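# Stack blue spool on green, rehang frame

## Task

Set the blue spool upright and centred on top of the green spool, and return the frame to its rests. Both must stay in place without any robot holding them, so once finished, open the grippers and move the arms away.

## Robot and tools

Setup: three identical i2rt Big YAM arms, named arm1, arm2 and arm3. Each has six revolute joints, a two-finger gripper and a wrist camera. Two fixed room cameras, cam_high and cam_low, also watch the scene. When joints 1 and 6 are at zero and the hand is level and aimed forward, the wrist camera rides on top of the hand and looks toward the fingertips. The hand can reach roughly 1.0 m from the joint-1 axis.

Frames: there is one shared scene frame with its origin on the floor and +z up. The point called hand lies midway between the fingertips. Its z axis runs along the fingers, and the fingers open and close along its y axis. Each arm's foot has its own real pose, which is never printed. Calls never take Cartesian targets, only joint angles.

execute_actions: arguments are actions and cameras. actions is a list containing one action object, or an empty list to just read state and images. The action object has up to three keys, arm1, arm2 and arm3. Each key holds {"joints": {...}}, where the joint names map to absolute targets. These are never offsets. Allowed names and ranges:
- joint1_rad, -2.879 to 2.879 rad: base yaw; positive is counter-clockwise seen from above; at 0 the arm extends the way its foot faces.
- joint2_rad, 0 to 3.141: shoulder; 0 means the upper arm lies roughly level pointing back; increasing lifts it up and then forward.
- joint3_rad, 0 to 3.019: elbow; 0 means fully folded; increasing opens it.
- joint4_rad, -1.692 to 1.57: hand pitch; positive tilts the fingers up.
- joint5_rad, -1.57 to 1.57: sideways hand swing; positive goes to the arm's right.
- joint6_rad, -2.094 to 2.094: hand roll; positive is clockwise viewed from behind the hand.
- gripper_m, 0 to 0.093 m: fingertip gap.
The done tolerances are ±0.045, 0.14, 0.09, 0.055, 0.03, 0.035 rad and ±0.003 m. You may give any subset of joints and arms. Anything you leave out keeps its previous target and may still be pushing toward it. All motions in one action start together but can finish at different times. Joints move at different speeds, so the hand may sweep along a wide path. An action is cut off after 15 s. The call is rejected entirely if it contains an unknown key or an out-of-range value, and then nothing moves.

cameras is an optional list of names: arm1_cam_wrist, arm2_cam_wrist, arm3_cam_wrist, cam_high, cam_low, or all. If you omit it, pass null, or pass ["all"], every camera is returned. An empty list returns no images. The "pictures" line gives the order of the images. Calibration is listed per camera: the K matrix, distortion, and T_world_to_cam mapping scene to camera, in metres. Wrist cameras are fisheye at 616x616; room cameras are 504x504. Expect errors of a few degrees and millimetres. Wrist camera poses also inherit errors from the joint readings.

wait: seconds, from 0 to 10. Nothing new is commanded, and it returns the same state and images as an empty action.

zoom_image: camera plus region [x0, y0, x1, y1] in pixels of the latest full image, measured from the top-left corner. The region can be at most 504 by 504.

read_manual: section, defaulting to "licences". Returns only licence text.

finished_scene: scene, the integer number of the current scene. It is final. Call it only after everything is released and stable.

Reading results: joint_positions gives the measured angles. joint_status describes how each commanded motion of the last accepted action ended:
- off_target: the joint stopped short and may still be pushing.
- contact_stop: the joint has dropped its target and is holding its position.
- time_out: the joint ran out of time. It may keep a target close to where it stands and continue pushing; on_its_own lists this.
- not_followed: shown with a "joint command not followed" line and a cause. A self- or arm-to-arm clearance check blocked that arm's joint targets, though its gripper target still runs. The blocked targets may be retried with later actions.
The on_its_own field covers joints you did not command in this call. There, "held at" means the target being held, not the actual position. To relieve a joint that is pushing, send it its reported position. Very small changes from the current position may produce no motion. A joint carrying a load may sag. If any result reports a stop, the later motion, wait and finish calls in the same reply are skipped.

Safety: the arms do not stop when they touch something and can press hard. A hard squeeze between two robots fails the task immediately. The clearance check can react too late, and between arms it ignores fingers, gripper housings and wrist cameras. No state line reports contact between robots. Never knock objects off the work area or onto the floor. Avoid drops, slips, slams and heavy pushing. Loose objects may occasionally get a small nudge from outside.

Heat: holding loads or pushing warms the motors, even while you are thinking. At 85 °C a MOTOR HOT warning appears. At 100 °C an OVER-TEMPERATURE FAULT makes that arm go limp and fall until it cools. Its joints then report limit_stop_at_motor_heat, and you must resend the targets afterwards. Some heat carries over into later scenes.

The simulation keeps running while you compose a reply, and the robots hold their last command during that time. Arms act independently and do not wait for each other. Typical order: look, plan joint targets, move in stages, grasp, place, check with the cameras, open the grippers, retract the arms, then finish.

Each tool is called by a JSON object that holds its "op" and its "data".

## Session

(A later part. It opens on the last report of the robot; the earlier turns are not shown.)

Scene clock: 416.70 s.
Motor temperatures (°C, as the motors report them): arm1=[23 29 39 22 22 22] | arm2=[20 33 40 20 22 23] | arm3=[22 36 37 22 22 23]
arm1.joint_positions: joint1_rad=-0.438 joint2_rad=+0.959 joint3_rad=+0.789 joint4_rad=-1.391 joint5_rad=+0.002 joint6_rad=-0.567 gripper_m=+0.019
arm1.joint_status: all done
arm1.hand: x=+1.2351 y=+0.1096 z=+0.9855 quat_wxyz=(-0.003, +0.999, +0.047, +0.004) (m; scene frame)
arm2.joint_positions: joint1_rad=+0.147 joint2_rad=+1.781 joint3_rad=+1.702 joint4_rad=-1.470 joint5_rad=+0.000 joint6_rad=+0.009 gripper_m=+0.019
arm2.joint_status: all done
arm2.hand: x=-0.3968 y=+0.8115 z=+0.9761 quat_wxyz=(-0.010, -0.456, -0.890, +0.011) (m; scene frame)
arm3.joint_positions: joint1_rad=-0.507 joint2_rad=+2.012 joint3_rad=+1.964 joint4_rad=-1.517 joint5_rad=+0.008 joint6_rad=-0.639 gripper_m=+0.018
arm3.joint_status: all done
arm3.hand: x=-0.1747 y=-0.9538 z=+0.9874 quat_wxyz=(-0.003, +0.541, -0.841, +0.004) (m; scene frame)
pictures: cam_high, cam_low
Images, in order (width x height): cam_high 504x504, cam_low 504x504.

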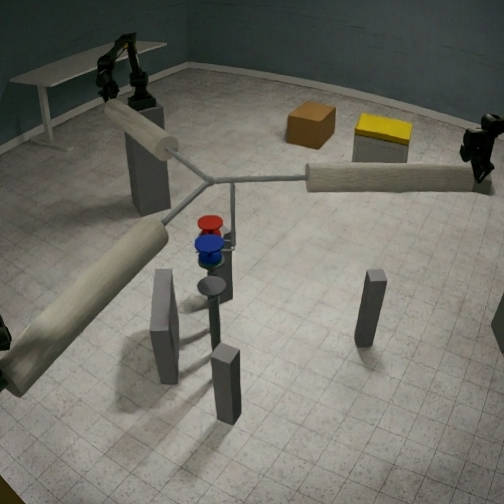

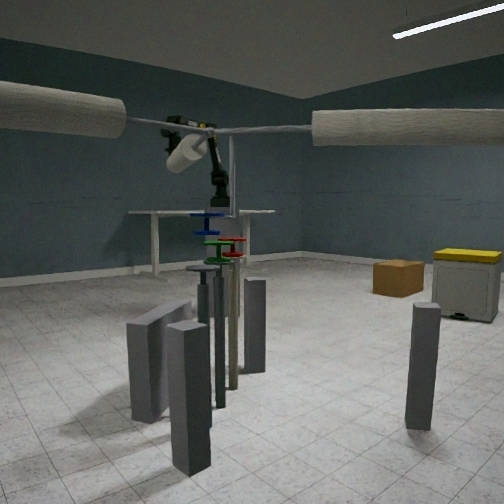

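{"op": "execute_actions", "data": {"actions": [{"arm1":{"joints":{"joint1_rad":-0.212,"joint2_rad":1.053,"joint3_rad":0.945,"joint4_rad":-1.342,"joint6_rad":-0.330}},"arm2":{"joints":{"joint1_rad":0.037,"joint2_rad":1.776,"joint3_rad":1.783,"joint6_rad":-0.104}},"arm3":{"joints":{"joint1_rad":-0.520,"joint2_rad":1.822,"joint3_rad":1.685,"joint4_rad":-1.385,"joint6_rad":-0.660}}}], "cameras": ["cam_high","cam_low"]}}

{"op": "zoom_image", "data": {"camera": "cam_low", "region": [170, 195, 280, 285]}}

{"op": "zoom_image", "data": {"camera": "cam_high", "region": [160, 180, 280, 300]}}

Scene clock: 434.00 s.
Motor temperatures (°C, as the motors report them): arm1=[23 29 43 22 22 22] | arm2=[20 33 41 20 22 23] | arm3=[22 36 38 22 23 23]
arm1.joint_positions: joint1_rad=-0.226 joint2_rad=+1.068 joint3_rad=+0.855 joint4_rad=-1.345 joint5_rad=+0.006 joint6_rad=-0.354 gripper_m=+0.019
arm1.joint_status: all done
arm1.hand: x=+1.1815 y=+0.0724 z=+0.9843 quat_wxyz=(-0.004, +0.999, +0.046, +0.003) (m; scene frame)
arm2.joint_positions: joint1_rad=+0.032 joint2_rad=+1.787 joint3_rad=+1.711 joint4_rad=-1.474 joint5_rad=-0.001 joint6_rad=-0.105 gripper_m=+0.019
arm2.joint_status: all done
arm2.hand: x=-0.4493 y=+0.7753 z=+0.9768 quat_wxyz=(-0.009, -0.456, -0.890, +0.012) (m; scene frame)
arm3.joint_positions: joint1_rad=-0.518 joint2_rad=+1.843 joint3_rad=+1.667 joint4_rad=-1.399 joint5_rad=+0.004 joint6_rad=-0.655 gripper_m=+0.018
arm3.joint_status: all done
arm3.hand: x=-0.2278 y=-0.9897 z=+0.9718 quat_wxyz=(+0.002, +0.543, -0.840, +0.002) (m; scene frame)
pictures: cam_high, cam_low
Images, in order (width x height): cam_high 504x504, cam_low 504x504.

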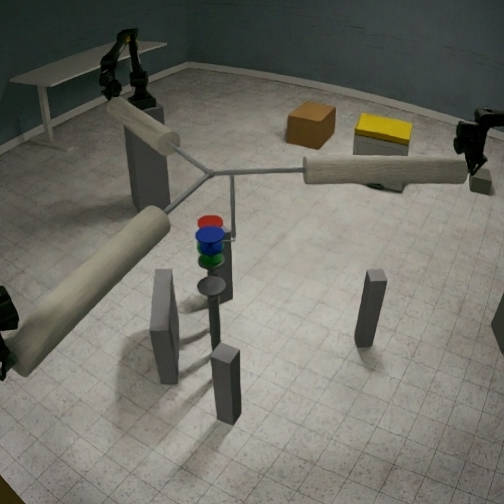

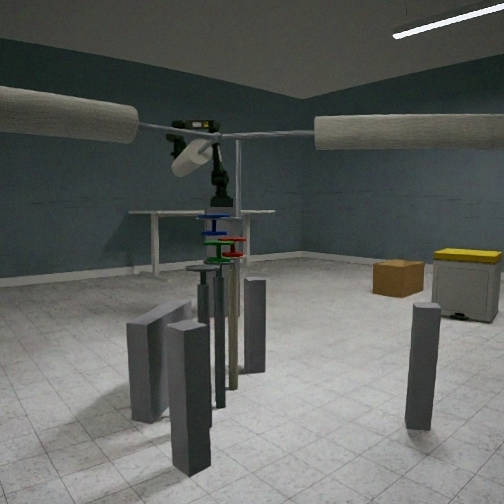

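Region (170, 195, 280, 285) of cam_low's 504x504 image, scaled by 4.582, with more detail than that image has; it fills the top 412 rows of this view, and the rest is white.

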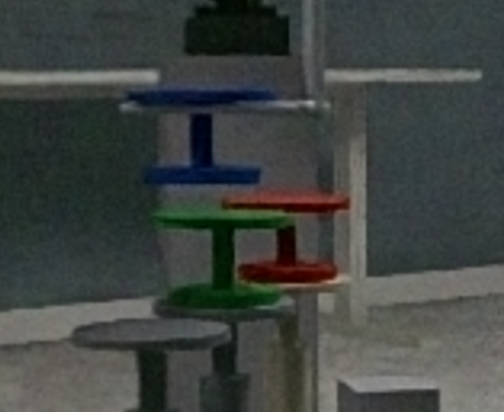

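Region (160, 180, 280, 300) of cam_high's 504x504 image, scaled by 4.200, with more detail than that image has.

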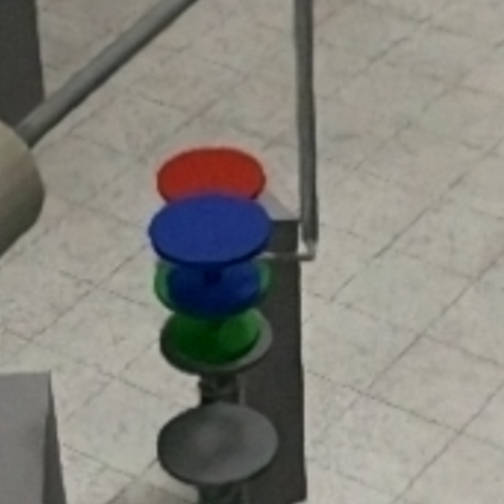

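{"op": "execute_actions", "data": {"actions": [{"arm1":{"joints":{"joint1_rad":-0.058,"joint2_rad":1.167,"joint3_rad":1.020,"joint4_rad":-1.300,"joint6_rad":-0.176}},"arm2":{"joints":{"joint1_rad":-0.068,"joint2_rad":1.809,"joint3_rad":1.806,"joint4_rad":-1.455,"joint6_rad":-0.209}},"arm3":{"joints":{"joint1_rad":-0.541,"joint2_rad":1.670,"joint3_rad":1.463,"joint4_rad":-1.312,"joint6_rad":-0.680}}}], "cameras": ["cam_high","cam_low"]}}

{"op": "zoom_image", "data": {"camera": "cam_low", "region": [170, 195, 280, 285]}}

{"op": "zoom_image", "data": {"camera": "cam_high", "region": [160, 180, 280, 300]}}

Scene clock: 453.57 s.
Motor temperatures (°C, as the motors report them): arm1=[23 28 46 22 22 22] | arm2=[20 33 42 20 22 23] | arm3=[22 35 35 22 22 23]
arm1.joint_positions: joint1_rad=-0.068 joint2_rad=+1.188 joint3_rad=+0.933 joint4_rad=-1.301 joint5_rad=+0.004 joint6_rad=-0.197 gripper_m=+0.019
arm1.joint_status: all done
arm1.hand: x=+1.1326 y=+0.0339 z=+0.9799 quat_wxyz=(-0.003, +0.999, +0.047, +0.001) (m; scene frame)
arm2.joint_positions: joint1_rad=-0.074 joint2_rad=+1.827 joint3_rad=+1.726 joint4_rad=-1.452 joint5_rad=-0.003 joint6_rad=-0.210 gripper_m=+0.019
arm2.joint_status: all done
arm2.hand: x=-0.4968 y=+0.7376 z=+0.9617 quat_wxyz=(-0.007, -0.457, -0.889, +0.011) (m; scene frame)
arm3.joint_positions: joint1_rad=-0.535 joint2_rad=+1.693 joint3_rad=+1.445 joint4_rad=-1.331 joint5_rad=+0.007 joint6_rad=-0.669 gripper_m=+0.018
arm3.joint_status: all done
arm3.hand: x=-0.2767 y=-1.0263 z=+0.9661 quat_wxyz=(+0.004, +0.542, -0.840, +0.003) (m; scene frame)
pictures: cam_high, cam_low
Images, in order (width x height): cam_high 504x504, cam_low 504x504.

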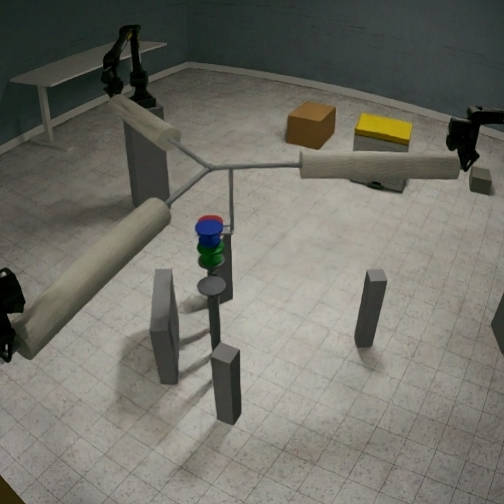

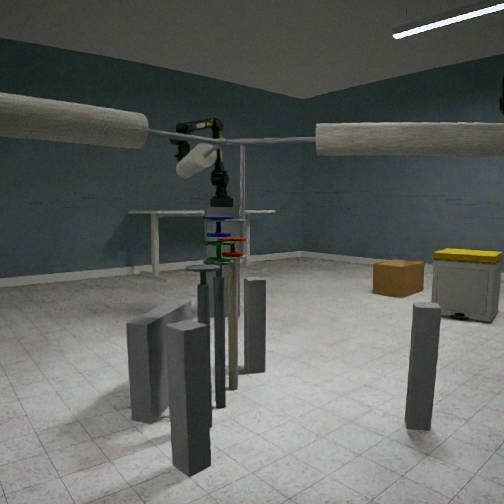

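Region (170, 195, 280, 285) of cam_low's 504x504 image, scaled by 4.582, with more detail than that image has; it fills the top 412 rows of this view, and the rest is white.

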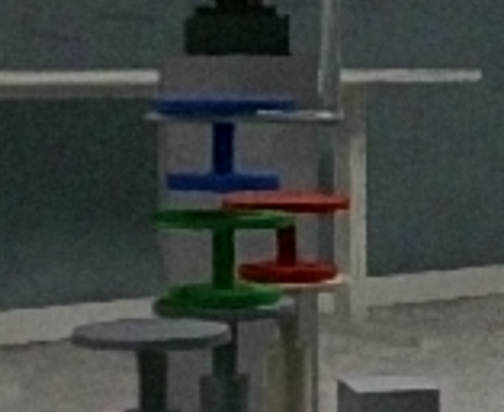

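Region (160, 180, 280, 300) of cam_high's 504x504 image, scaled by 4.200, with more detail than that image has.

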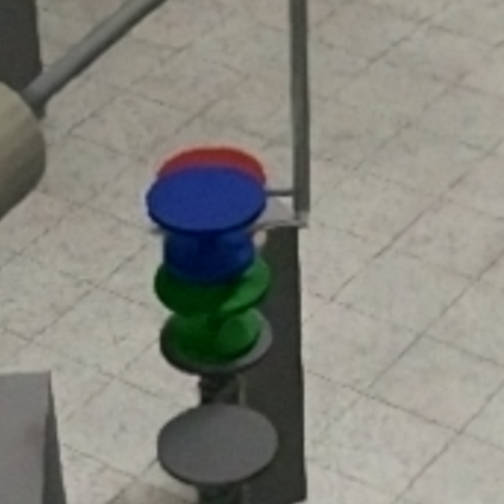

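{"op": "execute_actions", "data": {"actions": [{"arm1":{"joints":{"joint3_rad":0.911,"joint4_rad":-1.243}},"arm2":{"joints":{"joint3_rad":1.718,"joint4_rad":-1.420}},"arm3":{"joints":{"joint3_rad":1.424,"joint4_rad":-1.260}}}], "cameras": ["cam_high","cam_low"]}}

{"op": "zoom_image", "data": {"camera": "cam_low", "region": [170, 195, 280, 285]}}

{"op": "zoom_image", "data": {"camera": "cam_high", "region": [160, 180, 280, 300]}}

Scene clock: 470.40 s.
Motor temperatures (°C, as the motors report them): arm1=[23 29 47 22 22 22] | arm2=[20 34 43 20 22 23] | arm3=[22 34 34 22 23 23]
arm1.joint_positions: joint1_rad=-0.067 joint2_rad=+1.188 joint3_rad=+0.900 joint4_rad=-1.256 joint5_rad=+0.002 joint6_rad=-0.195 gripper_m=+0.019
arm1.joint_status: all done
arm1.hand: x=+1.1332 y=+0.0331 z=+0.9677 quat_wxyz=(-0.002, +0.999, +0.046, -0.005) (m; scene frame)
arm2.joint_positions: joint1_rad=-0.072 joint2_rad=+1.827 joint3_rad=+1.710 joint4_rad=-1.432 joint5_rad=-0.003 joint6_rad=-0.211 gripper_m=+0.019
arm2.joint_status: all done
arm2.hand: x=-0.4955 y=+0.7376 z=+0.9557 quat_wxyz=(-0.009, -0.455, -0.890, +0.012) (m; scene frame)
arm3.joint_positions: joint1_rad=-0.535 joint2_rad=+1.693 joint3_rad=+1.405 joint4_rad=-1.273 joint5_rad=+0.007 joint6_rad=-0.669 gripper_m=+0.018
arm3.joint_status: all done
arm3.hand: x=-0.2763 y=-1.0262 z=+0.9514 quat_wxyz=(-0.005, +0.542, -0.840, +0.004) (m; scene frame)
pictures: cam_high, cam_low
Images, in order (width x height): cam_high 504x504, cam_low 504x504.

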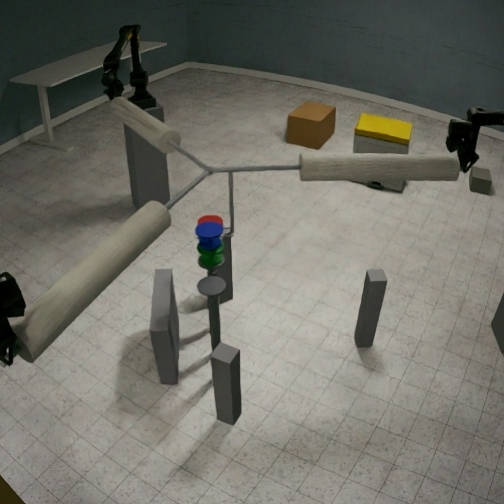

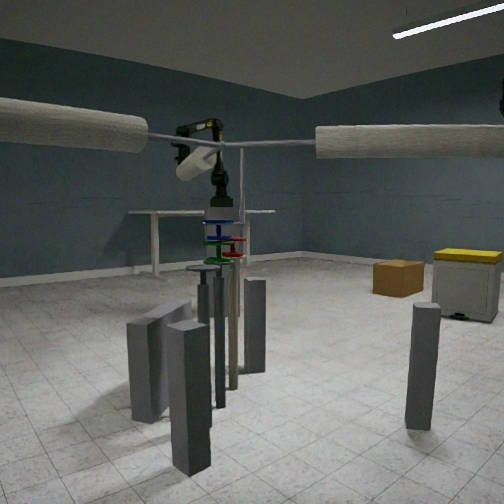

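Region (170, 195, 280, 285) of cam_low's 504x504 image, scaled by 4.582, with more detail than that image has; it fills the top 412 rows of this view, and the rest is white.

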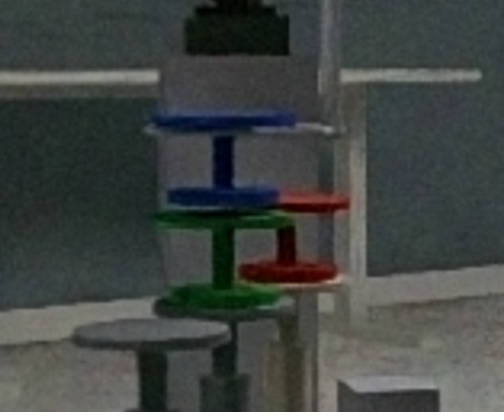

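Region (160, 180, 280, 300) of cam_high's 504x504 image, scaled by 4.200, with more detail than that image has.

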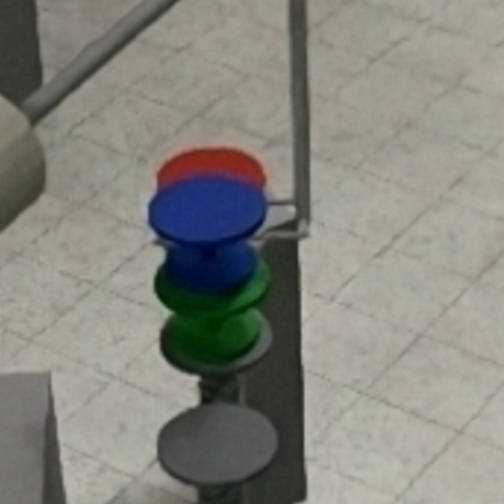

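{"op": "execute_actions", "data": {"actions": [{"arm1":{"joints":{"joint3_rad":0.842,"joint4_rad":-1.138}},"arm2":{"joints":{"joint3_rad":1.649,"joint4_rad":-1.332}},"arm3":{"joints":{"joint3_rad":1.361,"joint4_rad":-1.167}}}], "cameras": ["cam_high","cam_low"]}}

{"op": "zoom_image", "data": {"camera": "cam_low", "region": [170, 195, 280, 285]}}

{"op": "zoom_image", "data": {"camera": "cam_high", "region": [160, 180, 280, 300]}}

Scene clock: 479.20 s.
Motor temperatures (°C, as the motors report them): arm1=[23 28 44 22 22 22] | arm2=[20 34 40 20 22 23] | arm3=[22 34 34 22 23 23]
arm1.joint_positions: joint1_rad=-0.067 joint2_rad=+1.188 joint3_rad=+0.834 joint4_rad=-1.154 joint5_rad=-0.001 joint6_rad=-0.195 gripper_m=+0.019
arm1.joint_status: all done
arm1.hand: x=+1.1324 y=+0.0327 z=+0.9443 quat_wxyz=(-0.004, +0.999, +0.046, -0.023) (m; scene frame)
arm2.joint_positions: joint1_rad=-0.071 joint2_rad=+1.831 joint3_rad=+1.639 joint4_rad=-1.345 joint5_rad=-0.004 joint6_rad=-0.211 gripper_m=+0.019
arm2.joint_status: all done
arm2.hand: x=-0.4951 y=+0.7376 z=+0.9273 quat_wxyz=(-0.014, -0.455, -0.890, +0.016) (m; scene frame)
arm3.joint_positions: joint1_rad=-0.535 joint2_rad=+1.693 joint3_rad=+1.346 joint4_rad=-1.185 joint5_rad=+0.005 joint6_rad=-0.669 gripper_m=+0.018
arm3.joint_status: all done
arm3.hand: x=-0.2763 y=-1.0260 z=+0.9301 quat_wxyz=(-0.019, +0.542, -0.840, +0.005) (m; scene frame)
pictures: cam_high, cam_low
Images, in order (width x height): cam_high 504x504, cam_low 504x504.

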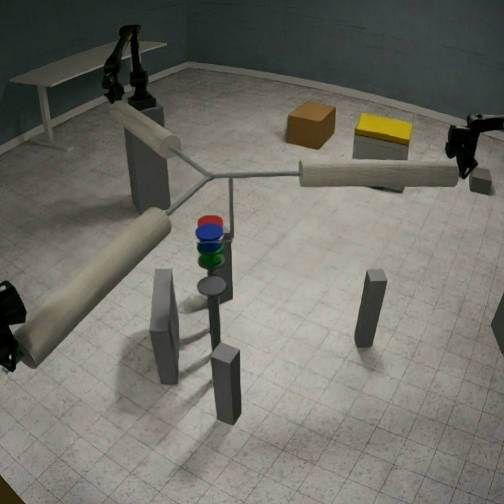

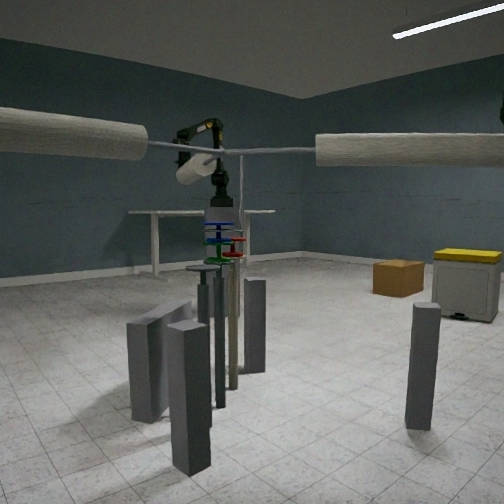

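Region (170, 195, 280, 285) of cam_low's 504x504 image, scaled by 4.582, with more detail than that image has; it fills the top 412 rows of this view, and the rest is white.

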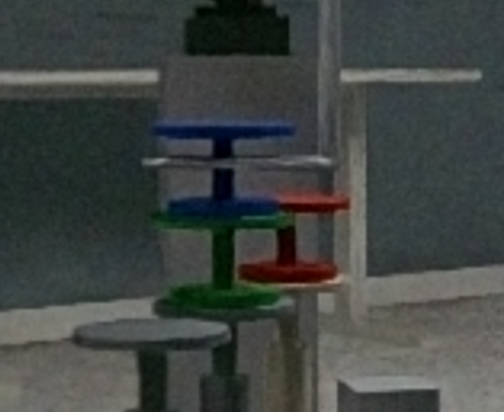

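Region (160, 180, 280, 300) of cam_high's 504x504 image, scaled by 4.200, with more detail than that image has.

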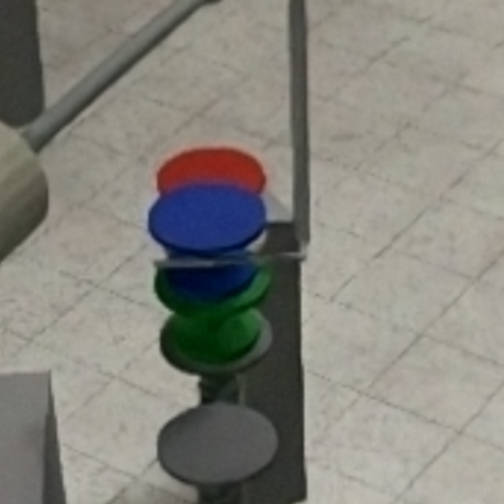

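{"op": "execute_actions", "data": {"actions": [{"arm1":{"joints":{"joint1_rad":-0.188,"joint2_rad":1.304,"joint3_rad":1.029,"joint4_rad":-1.132,"joint6_rad":-0.324}},"arm2":{"joints":{"joint1_rad":-0.092,"joint2_rad":1.666,"joint3_rad":1.454,"joint4_rad":-1.287,"joint6_rad":-0.234}},"arm3":{"joints":{"joint1_rad":-0.410,"joint3_rad":1.353,"joint4_rad":-1.205,"joint6_rad":-0.532}}}], "cameras": ["cam_high","cam_low"]}}

{"op": "zoom_image", "data": {"camera": "cam_low", "region": [170, 195, 280, 285]}}

{"op": "zoom_image", "data": {"camera": "cam_high", "region": [160, 180, 280, 300]}}

Scene clock: 511.03 s.
Motor temperatures (°C, as the motors report them): arm1=[23 28 39 22 22 22] | arm2=[20 35 37 21 22 23] | arm3=[22 33 33 22 23 23]
arm1.joint_positions: joint1_rad=-0.183 joint2_rad=+1.328 joint3_rad=+0.939 joint4_rad=-1.140 joint5_rad=-0.001 joint6_rad=-0.308 gripper_m=+0.019
arm1.joint_status: joint3_rad time_out (moved +0.104 of +0.195); the others done
arm1.on_its_own: joint3_rad reads +0.939 and still pushes toward +1.029 since a time_out
arm1.hand: x=+1.0964 y=+0.0783 z=+0.9380 quat_wxyz=(-0.004, +0.999, +0.045, -0.012) (m; scene frame)
arm2.joint_positions: joint1_rad=-0.090 joint2_rad=+1.681 joint3_rad=+1.436 joint4_rad=-1.298 joint5_rad=-0.001 joint6_rad=-0.226 gripper_m=+0.019
arm2.joint_status: all done
arm2.hand: x=-0.5286 y=+0.7883 z=+0.9273 quat_wxyz=(-0.011, -0.457, -0.889, +0.015) (m; scene frame)
arm3.joint_positions: joint1_rad=-0.405 joint2_rad=+1.693 joint3_rad=+1.334 joint4_rad=-1.198 joint5_rad=+0.007 joint6_rad=-0.540 gripper_m=+0.018
arm3.joint_status: all done
arm3.hand: x=-0.3159 y=-0.9742 z=+0.9258 quat_wxyz=(-0.008, +0.542, -0.840, +0.003) (m; scene frame)
pictures: cam_high, cam_low
Images, in order (width x height): cam_high 504x504, cam_low 504x504.

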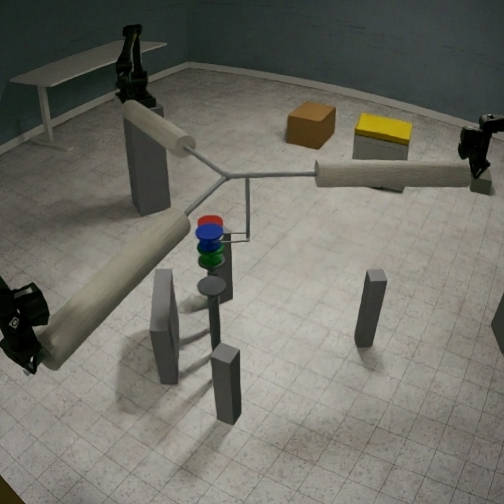

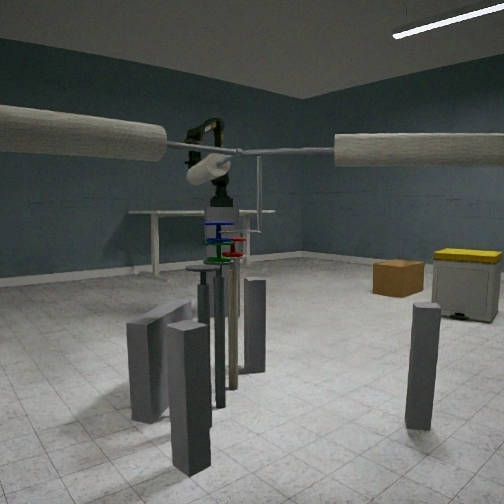

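Region (170, 195, 280, 285) of cam_low's 504x504 image, scaled by 4.582, with more detail than that image has; it fills the top 412 rows of this view, and the rest is white.

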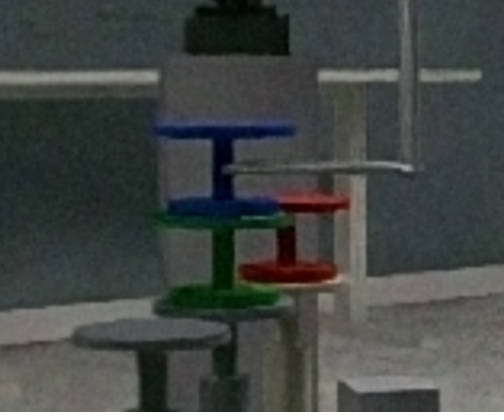

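Region (160, 180, 280, 300) of cam_high's 504x504 image, scaled by 4.200, with more detail than that image has.

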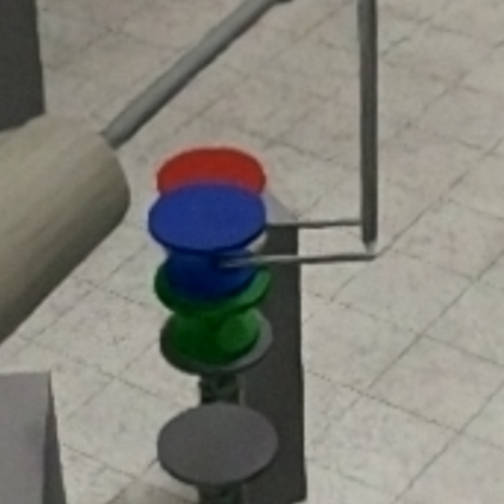

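{"op": "execute_actions", "data": {"actions": [{"arm1":{"joints":{"joint1_rad":-0.309,"joint2_rad":1.501,"joint3_rad":1.178,"joint4_rad":-1.135,"joint6_rad":-0.446}},"arm2":{"joints":{"joint1_rad":-0.131,"joint2_rad":1.500,"joint3_rad":1.198,"joint4_rad":-1.204,"joint6_rad":-0.273}},"arm3":{"joints":{"joint1_rad":-0.254,"joint2_rad":1.710,"joint3_rad":1.340,"joint4_rad":-1.147,"joint6_rad":-0.377}}}], "cameras": ["cam_high","cam_low"]}}

{"op": "zoom_image", "data": {"camera": "cam_low", "region": [180, 195, 300, 285]}}

Scene clock: 537.37 s.
Motor temperatures (°C, as the motors report them): arm1=[23 28 47 22 22 22] | arm2=[20 34 37 21 22 23] | arm3=[22 33 34 22 23 23]
arm1.joint_positions: joint1_rad=-0.305 joint2_rad=+1.526 joint3_rad=+1.100 joint4_rad=-1.134 joint5_rad=+0.001 joint6_rad=-0.431 gripper_m=+0.019
arm1.joint_status: all done
arm1.hand: x=+1.0494 y=+0.1421 z=+0.9217 quat_wxyz=(-0.002, +0.999, +0.045, +0.003) (m; scene frame)
arm2.joint_positions: joint1_rad=-0.135 joint2_rad=+1.510 joint3_rad=+1.186 joint4_rad=-1.226 joint5_rad=+0.001 joint6_rad=-0.274 gripper_m=+0.019
arm2.joint_status: all done
arm2.hand: x=-0.5760 y=+0.8498 z=+0.9111 quat_wxyz=(-0.007, -0.456, -0.890, +0.014) (m; scene frame)
arm3.joint_positions: joint1_rad=-0.247 joint2_rad=+1.725 joint3_rad=+1.324 joint4_rad=-1.162 joint5_rad=+0.006 joint6_rad=-0.382 gripper_m=+0.018
arm3.joint_status: all done
arm3.hand: x=-0.3623 y=-0.9105 z=+0.9069 quat_wxyz=(-0.005, +0.542, -0.840, +0.002) (m; scene frame)
pictures: cam_high, cam_low
Images, in order (width x height): cam_high 504x504, cam_low 504x504.

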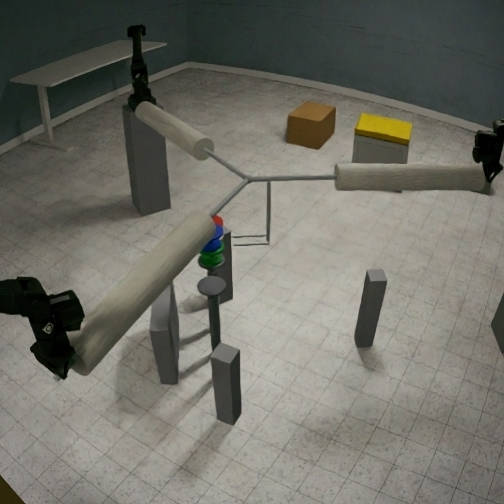

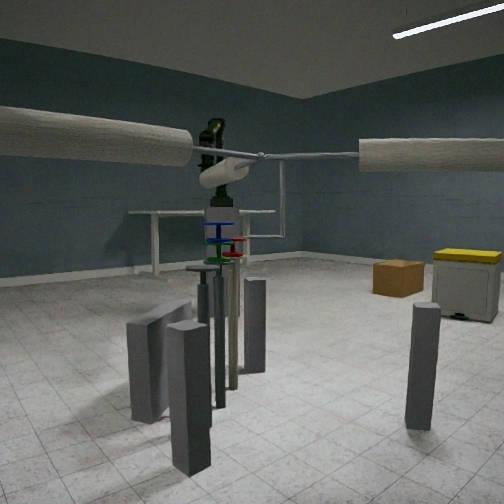

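Region (180, 195, 300, 285) of cam_low's 504x504 image, scaled by 4.200, with more detail than that image has; it fills the top 378 rows of this view, and the rest is white.

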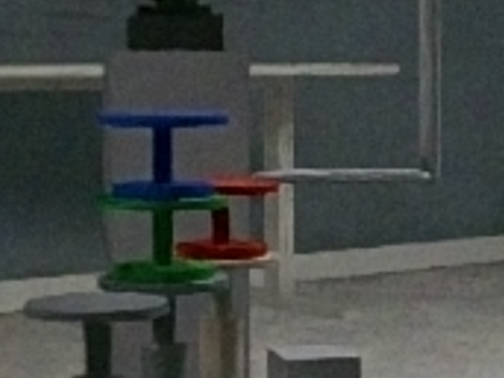

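{"op": "execute_actions", "data": {"actions": [{"arm1":{"joints":{"joint1_rad":-0.373,"joint2_rad":1.745,"joint3_rad":1.211,"joint4_rad":-0.919,"joint6_rad":-0.510}},"arm2":{"joints":{"joint1_rad":-0.171,"joint2_rad":1.473,"joint3_rad":0.898,"joint4_rad":-0.932,"joint6_rad":-0.312}},"arm3":{"joints":{"joint1_rad":-0.139,"joint2_rad":1.849,"joint3_rad":1.275,"joint4_rad":-0.946,"joint6_rad":-0.262}}}], "cameras": ["cam_high","cam_low"]}}

Scene clock: 551.93 s.
Motor temperatures (°C, as the motors report them): arm1=[23 29 47 22 22 22] | arm2=[20 33 36 21 22 23] | arm3=[22 33 33 22 23 23]
arm1.joint_positions: joint1_rad=-0.365 joint2_rad=+1.792 joint3_rad=+1.137 joint4_rad=-0.913 joint5_rad=+0.003 joint6_rad=-0.490 gripper_m=+0.019
arm1.joint_status: all done
arm1.hand: x=+1.0129 y=+0.1858 z=+0.8195 quat_wxyz=(-0.002, +0.999, +0.045, +0.007) (m; scene frame)
arm2.joint_positions: joint1_rad=-0.175 joint2_rad=+1.491 joint3_rad=+0.889 joint4_rad=-0.949 joint5_rad=-0.001 joint6_rad=-0.312 gripper_m=+0.019
arm2.joint_status: all done
arm2.hand: x=-0.6091 y=+0.8953 z=+0.8168 quat_wxyz=(-0.007, -0.457, -0.890, +0.013) (m; scene frame)
arm3.joint_positions: joint1_rad=-0.133 joint2_rad=+1.889 joint3_rad=+1.259 joint4_rad=-0.953 joint5_rad=+0.003 joint6_rad=-0.268 gripper_m=+0.018
arm3.joint_status: all done
arm3.hand: x=-0.3981 y=-0.8636 z=+0.8053 quat_wxyz=(+0.005, +0.542, -0.840, +0.004) (m; scene frame)
pictures: cam_high, cam_low
Images, in order (width x height): cam_high 504x504, cam_low 504x504.

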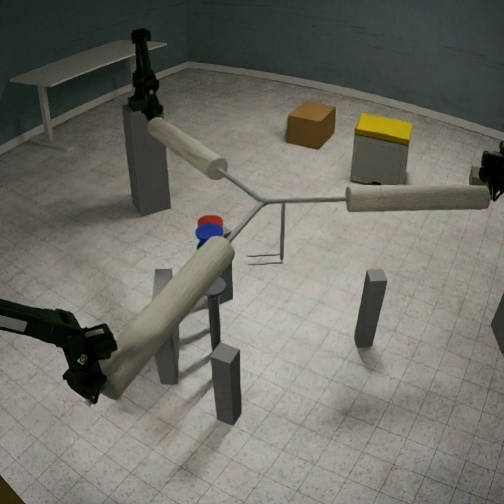

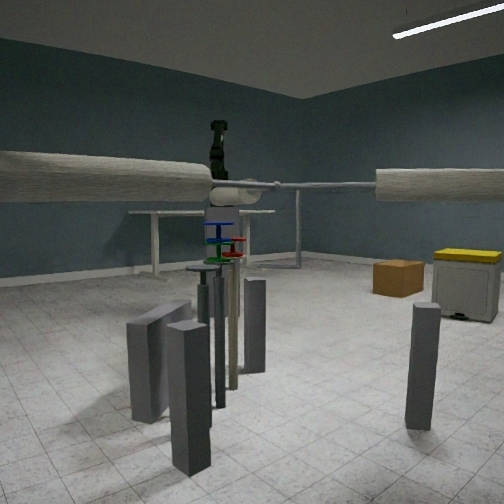

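{"op": "execute_actions", "data": {"actions": [{"arm1":{"joints":{"joint1_rad":-0.430,"joint2_rad":1.986,"joint3_rad":1.334,"joint4_rad":-0.792,"joint6_rad":-0.567}},"arm2":{"joints":{"joint1_rad":-0.212,"joint2_rad":1.532,"joint3_rad":0.647,"joint4_rad":-0.621,"joint6_rad":-0.349}},"arm3":{"joints":{"joint1_rad":-0.028,"joint2_rad":2.016,"joint3_rad":1.329,"joint4_rad":-0.790,"joint6_rad":-0.152}}}], "cameras": ["cam_high","cam_low"]}}

Scene clock: 558.10 s.
Motor temperatures (°C, as the motors report them): arm1=[23 30 47 22 22 22] | arm2=[20 33 36 21 22 23] | arm3=[22 33 33 22 23 23]
arm1.joint_positions: joint1_rad=-0.429 joint2_rad=+2.032 joint3_rad=+1.266 joint4_rad=-0.794 joint5_rad=+0.002 joint6_rad=-0.557 gripper_m=+0.019
arm1.joint_status: all done
arm1.hand: x=+0.9783 y=+0.2373 z=+0.7409 quat_wxyz=(-0.003, +0.999, +0.046, +0.004) (m; scene frame)
arm2.joint_positions: joint1_rad=-0.219 joint2_rad=+1.542 joint3_rad=+0.638 joint4_rad=-0.643 joint5_rad=+0.004 joint6_rad=-0.352 gripper_m=+0.019
arm2.joint_status: all done
arm2.hand: x=-0.6418 y=+0.9457 z=+0.7302 quat_wxyz=(-0.007, -0.458, -0.889, +0.016) (m; scene frame)
arm3.joint_positions: joint1_rad=-0.024 joint2_rad=+2.057 joint3_rad=+1.281 joint4_rad=-0.791 joint5_rad=+0.003 joint6_rad=-0.151 gripper_m=+0.018
arm3.joint_status: all done
arm3.hand: x=-0.4308 y=-0.8123 z=+0.7277 quat_wxyz=(-0.002, +0.539, -0.842, +0.001) (m; scene frame)
pictures: cam_high, cam_low
Images, in order (width x height): cam_high 504x504, cam_low 504x504.

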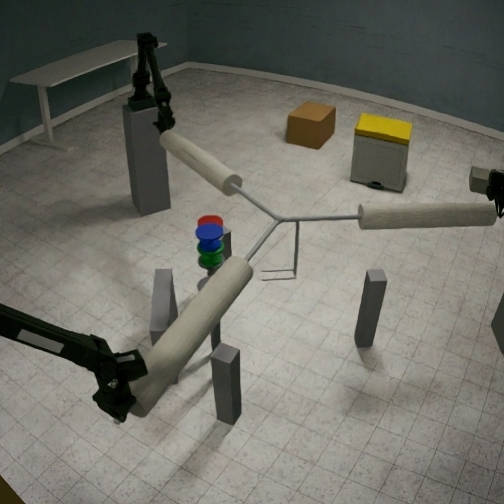

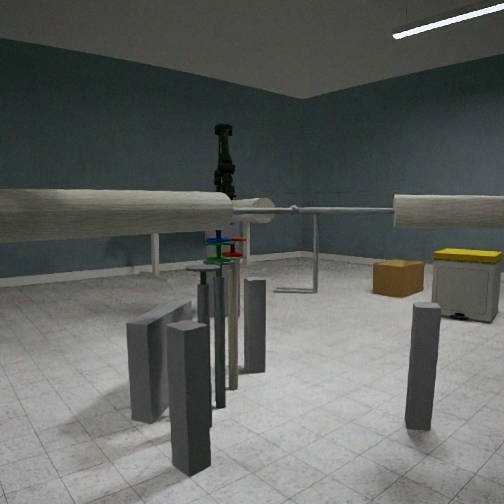

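{"op": "execute_actions", "data": {"actions": [{"arm1":{"joints":{"joint1_rad":-0.417,"joint2_rad":2.189,"joint3_rad":1.332,"joint4_rad":-0.590}},"arm2":{"joints":{"joint1_rad":-0.209,"joint2_rad":1.856,"joint3_rad":0.618,"joint4_rad":-0.268}},"arm3":{"joints":{"joint2_rad":2.216,"joint3_rad":1.329,"joint4_rad":-0.605,"joint6_rad":-0.162}}}], "cameras": ["cam_high","cam_low"]}}

Scene clock: 562.97 s.
Motor temperatures (°C, as the motors report them): arm1=[23 31 46 22 22 22] | arm2=[20 32 35 21 22 23] | arm3=[22 34 33 22 23 23]
arm1.joint_positions: joint1_rad=-0.419 joint2_rad=+2.237 joint3_rad=+1.275 joint4_rad=-0.592 joint5_rad=+0.001 joint6_rad=-0.553 gripper_m=+0.019
arm1.joint_status: all done
arm1.hand: x=+0.9754 y=+0.2339 z=+0.6392 quat_wxyz=(-0.004, +0.999, +0.050, +0.001) (m; scene frame)
arm2.joint_positions: joint1_rad=-0.216 joint2_rad=+1.871 joint3_rad=+0.609 joint4_rad=-0.287 joint5_rad=+0.000 joint6_rad=-0.352 gripper_m=+0.019
arm2.joint_status: all done
arm2.hand: x=-0.6412 y=+0.9456 z=+0.6277 quat_wxyz=(-0.007, -0.457, -0.889, +0.014) (m; scene frame)
arm3.joint_positions: joint1_rad=-0.023 joint2_rad=+2.258 joint3_rad=+1.289 joint4_rad=-0.607 joint5_rad=+0.000 joint6_rad=-0.152 gripper_m=+0.018
arm3.joint_status: all done
arm3.hand: x=-0.4334 y=-0.8137 z=+0.6269 quat_wxyz=(+0.002, +0.540, -0.842, +0.001) (m; scene frame)
pictures: cam_high, cam_low
Images, in order (width x height): cam_high 504x504, cam_low 504x504.

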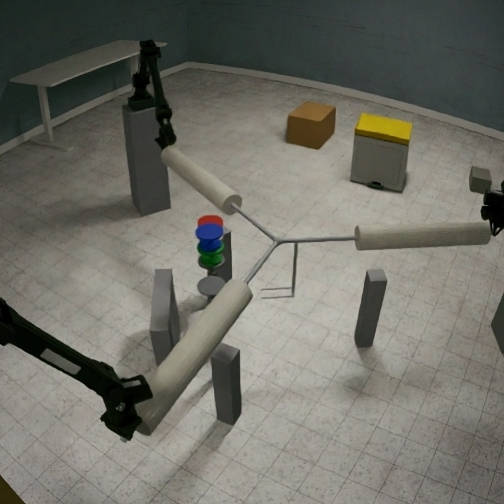

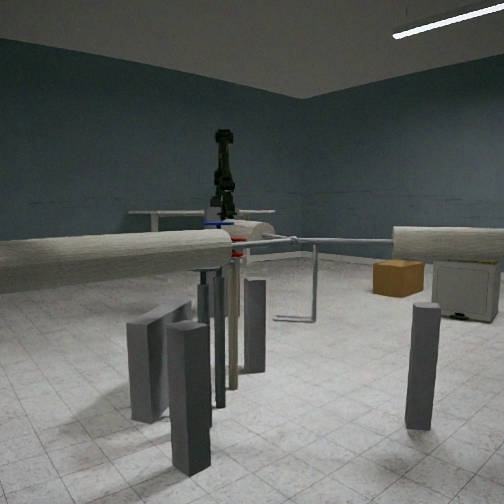

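{"op": "execute_actions", "data": {"actions": [{"arm1":{"joints":{"joint1_rad":-0.424,"joint2_rad":2.366,"joint3_rad":1.382,"joint4_rad":-0.467}},"arm2":{"joints":{"joint2_rad":2.139,"joint3_rad":0.688,"joint4_rad":-0.031}},"arm3":{"joints":{"joint2_rad":2.394,"joint3_rad":1.381,"joint4_rad":-0.483}}}], "cameras": ["cam_high","cam_low"]}}

Scene clock: 566.80 s.
Motor temperatures (°C, as the motors report them): arm1=[23 31 45 22 22 22] | arm2=[20 32 34 21 22 23] | arm3=[22 34 33 22 23 23]
arm1.joint_positions: joint1_rad=-0.423 joint2_rad=+2.408 joint3_rad=+1.331 joint4_rad=-0.473 joint5_rad=-0.002 joint6_rad=-0.555 gripper_m=+0.019
arm1.joint_status: all done
arm1.hand: x=+0.9749 y=+0.2361 z=+0.5632 quat_wxyz=(-0.003, +0.999, +0.049, -0.001) (m; scene frame)
arm2.joint_positions: joint1_rad=-0.216 joint2_rad=+2.161 joint3_rad=+0.663 joint4_rad=-0.055 joint5_rad=+0.001 joint6_rad=-0.352 gripper_m=+0.019
arm2.joint_status: all done
arm2.hand: x=-0.6415 y=+0.9435 z=+0.5458 quat_wxyz=(-0.006, -0.457, -0.889, +0.013) (m; scene frame)
arm3.joint_positions: joint1_rad=-0.028 joint2_rad=+2.431 joint3_rad=+1.345 joint4_rad=-0.490 joint5_rad=+0.005 joint6_rad=-0.154 gripper_m=+0.018
arm3.joint_status: all done
arm3.hand: x=-0.4303 y=-0.8153 z=+0.5497 quat_wxyz=(+0.001, +0.539, -0.842, +0.003) (m; scene frame)
pictures: cam_high, cam_low
Images, in order (width x height): cam_high 504x504, cam_low 504x504.

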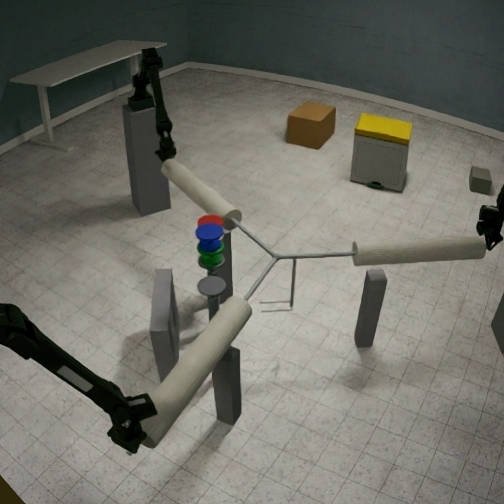

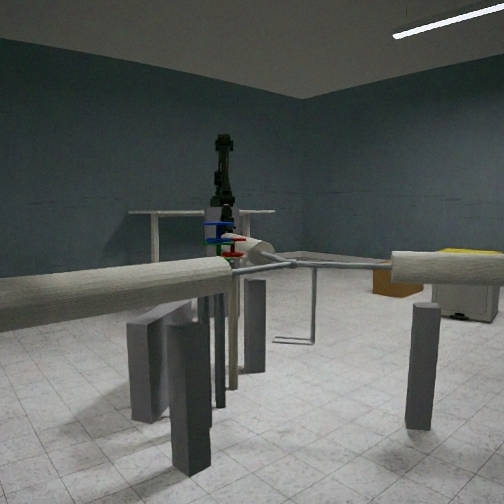

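{"op": "execute_actions", "data": {"actions": [{"arm1":{"joints":{"joint2_rad":2.503,"joint3_rad":1.444,"joint4_rad":-0.398}},"arm2":{"joints":{"joint1_rad":-0.206,"joint2_rad":2.319,"joint3_rad":0.732,"joint4_rad":0.097}},"arm3":{"joints":{"joint1_rad":-0.020,"joint2_rad":2.530,"joint3_rad":1.443,"joint4_rad":-0.414}}}], "cameras": ["cam_high","cam_low"]}}

{"op": "zoom_image", "data": {"camera": "cam_low", "region": [130, 220, 470, 360]}}

Scene clock: 577.87 s.
Motor temperatures (°C, as the motors report them): arm1=[23 33 42 22 22 22] | arm2=[20 33 32 21 22 23] | arm3=[22 35 32 22 22 23]
arm1.joint_positions: joint1_rad=-0.425 joint2_rad=+2.540 joint3_rad=+1.398 joint4_rad=-0.406 joint5_rad=-0.003 joint6_rad=-0.555 gripper_m=+0.019
arm1.joint_status: all done
arm1.hand: x=+0.9738 y=+0.2383 z=+0.5078 quat_wxyz=(-0.004, +0.999, +0.047, -0.003) (m; scene frame)
arm2.joint_positions: joint1_rad=-0.215 joint2_rad=+2.342 joint3_rad=+0.718 joint4_rad=+0.075 joint5_rad=+0.000 joint6_rad=-0.352 gripper_m=+0.019
arm2.joint_status: all done
arm2.hand: x=-0.6417 y=+0.9444 z=+0.4926 quat_wxyz=(-0.007, -0.456, -0.890, +0.015) (m; scene frame)
arm3.joint_positions: joint1_rad=-0.027 joint2_rad=+2.560 joint3_rad=+1.410 joint4_rad=-0.422 joint5_rad=+0.005 joint6_rad=-0.155 gripper_m=+0.018
arm3.joint_status: all done
arm3.hand: x=-0.4299 y=-0.8145 z=+0.4944 quat_wxyz=(+0.000, +0.539, -0.842, +0.003) (m; scene frame)
pictures: cam_high, cam_low
Images, in order (width x height): cam_high 504x504, cam_low 504x504.

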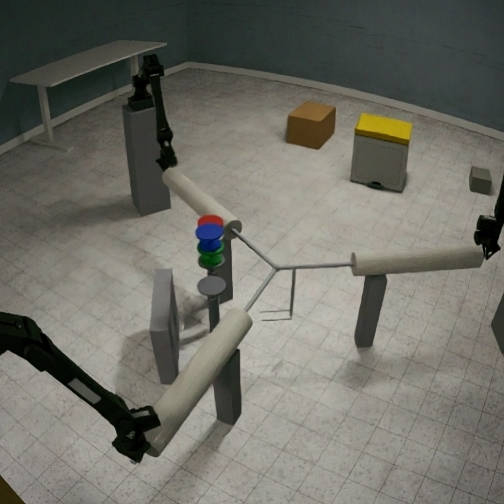

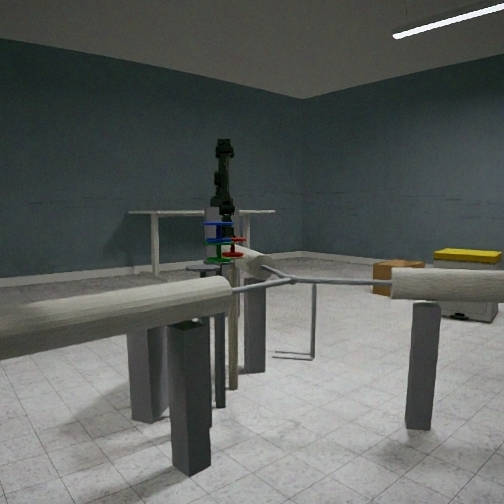

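Region (130, 220, 470, 360) of cam_low's 504x504 image, scaled by 1.482, with more detail than that image has; it fills the top 208 rows of this view, and the rest is white.

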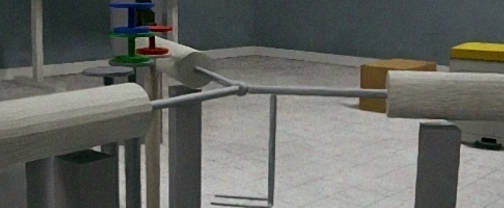

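{"op": "execute_actions", "data": {"actions": [{"arm1":{"joints":{"joint1_rad":-0.418,"joint2_rad":2.562,"joint3_rad":1.459,"joint4_rad":-0.380}},"arm2":{"joints":{"joint2_rad":2.380,"joint3_rad":0.750,"joint4_rad":0.122}},"arm3":{"joints":{"joint1_rad":-0.016,"joint2_rad":2.585,"joint3_rad":1.462,"joint4_rad":-0.400}}}], "cameras": ["cam_high","cam_low"]}}

{"op": "zoom_image", "data": {"camera": "cam_low", "region": [160, 210, 340, 390]}}

{"op": "zoom_image", "data": {"camera": "cam_low", "region": [370, 250, 490, 340]}}

Scene clock: 586.37 s.
Motor temperatures (°C, as the motors report them): arm1=[23 34 40 22 22 22] | arm2=[20 33 31 21 22 23] | arm3=[22 35 31 22 22 23]
arm1.joint_positions: joint1_rad=-0.424 joint2_rad=+2.578 joint3_rad=+1.420 joint4_rad=-0.388 joint5_rad=-0.002 joint6_rad=-0.555 gripper_m=+0.019
arm1.joint_status: all done
arm1.hand: x=+0.9736 y=+0.2384 z=+0.4918 quat_wxyz=(-0.005, +0.999, +0.048, -0.003) (m; scene frame)
arm2.joint_positions: joint1_rad=-0.215 joint2_rad=+2.390 joint3_rad=+0.738 joint4_rad=+0.102 joint5_rad=+0.000 joint6_rad=-0.352 gripper_m=+0.019
arm2.joint_status: all done
arm2.hand: x=-0.6419 y=+0.9449 z=+0.4780 quat_wxyz=(-0.007, -0.456, -0.890, +0.014) (m; scene frame)
arm3.joint_positions: joint1_rad=-0.027 joint2_rad=+2.595 joint3_rad=+1.431 joint4_rad=-0.411 joint5_rad=+0.005 joint6_rad=-0.155 gripper_m=+0.018
arm3.joint_status: all done
arm3.hand: x=-0.4304 y=-0.8145 z=+0.4799 quat_wxyz=(+0.001, +0.540, -0.842, +0.003) (m; scene frame)
pictures: cam_high, cam_low
Images, in order (width x height): cam_high 504x504, cam_low 504x504.

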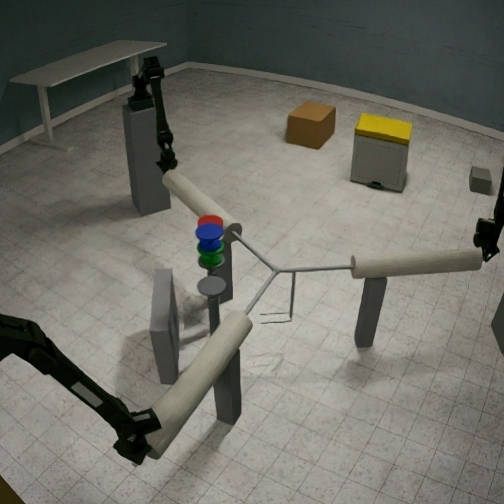

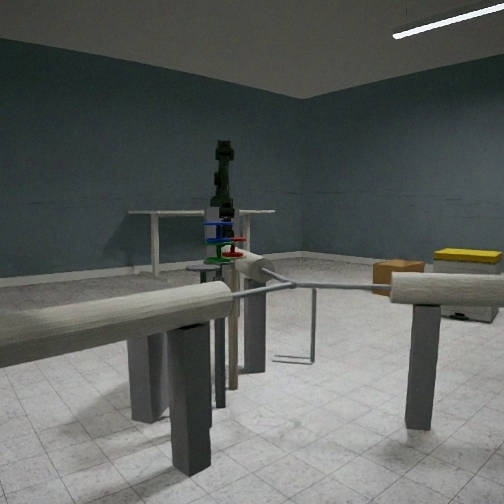

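Region (160, 210, 340, 390) of cam_low's 504x504 image, scaled by 2.800, with more detail than that image has.

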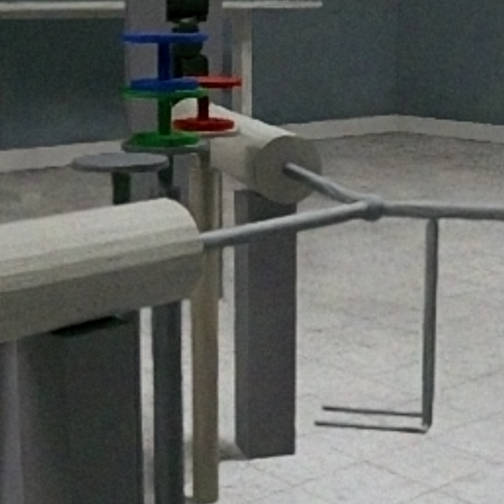

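Region (370, 250, 490, 340) of cam_low's 504x504 image, scaled by 4.200, with more detail than that image has; it fills the top 378 rows of this view, and the rest is white.

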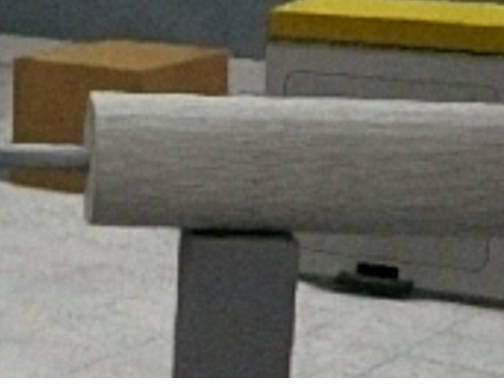

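{"op": "execute_actions", "data": {"actions": [{"arm1":{"joints":{"joint2_rad":2.578}},"arm2":{"joints":{"joint2_rad":2.394}},"arm3":{"joints":{"joint2_rad":2.604}}}], "cameras": ["cam_low"]}}

Scene clock: 589.30 s.
Motor temperatures (°C, as the motors report them): arm1=[23 34 39 22 22 22] | arm2=[20 33 31 21 22 23] | arm3=[22 35 31 22 22 23]
arm1.joint_positions: joint1_rad=-0.424 joint2_rad=+2.580 joint3_rad=+1.421 joint4_rad=-0.388 joint5_rad=-0.002 joint6_rad=-0.555 gripper_m=+0.019
arm1.joint_status: all done
arm1.hand: x=+0.9738 y=+0.2383 z=+0.4910 quat_wxyz=(-0.004, +0.999, +0.048, -0.003) (m; scene frame)
arm2.joint_positions: joint1_rad=-0.215 joint2_rad=+2.392 joint3_rad=+0.738 joint4_rad=+0.104 joint5_rad=+0.000 joint6_rad=-0.352 gripper_m=+0.019
arm2.joint_status: all done
arm2.hand: x=-0.6420 y=+0.9452 z=+0.4775 quat_wxyz=(-0.007, -0.456, -0.890, +0.014) (m; scene frame)
arm3.joint_positions: joint1_rad=-0.027 joint2_rad=+2.599 joint3_rad=+1.433 joint4_rad=-0.411 joint5_rad=+0.005 joint6_rad=-0.155 gripper_m=+0.018
arm3.joint_status: all done
arm3.hand: x=-0.4306 y=-0.8148 z=+0.4783 quat_wxyz=(+0.002, +0.540, -0.842, +0.004) (m; scene frame)
pictures: cam_low
Images, in order (width x height): cam_low 504x504.

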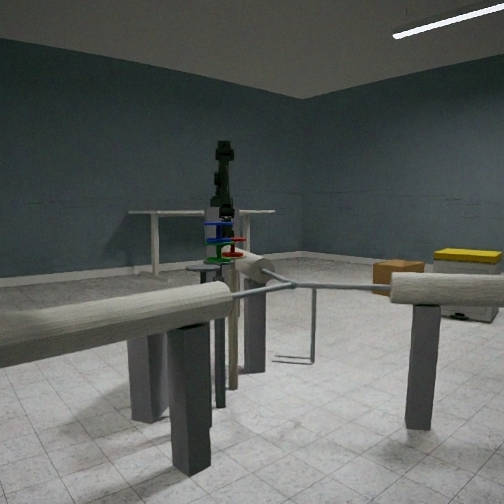

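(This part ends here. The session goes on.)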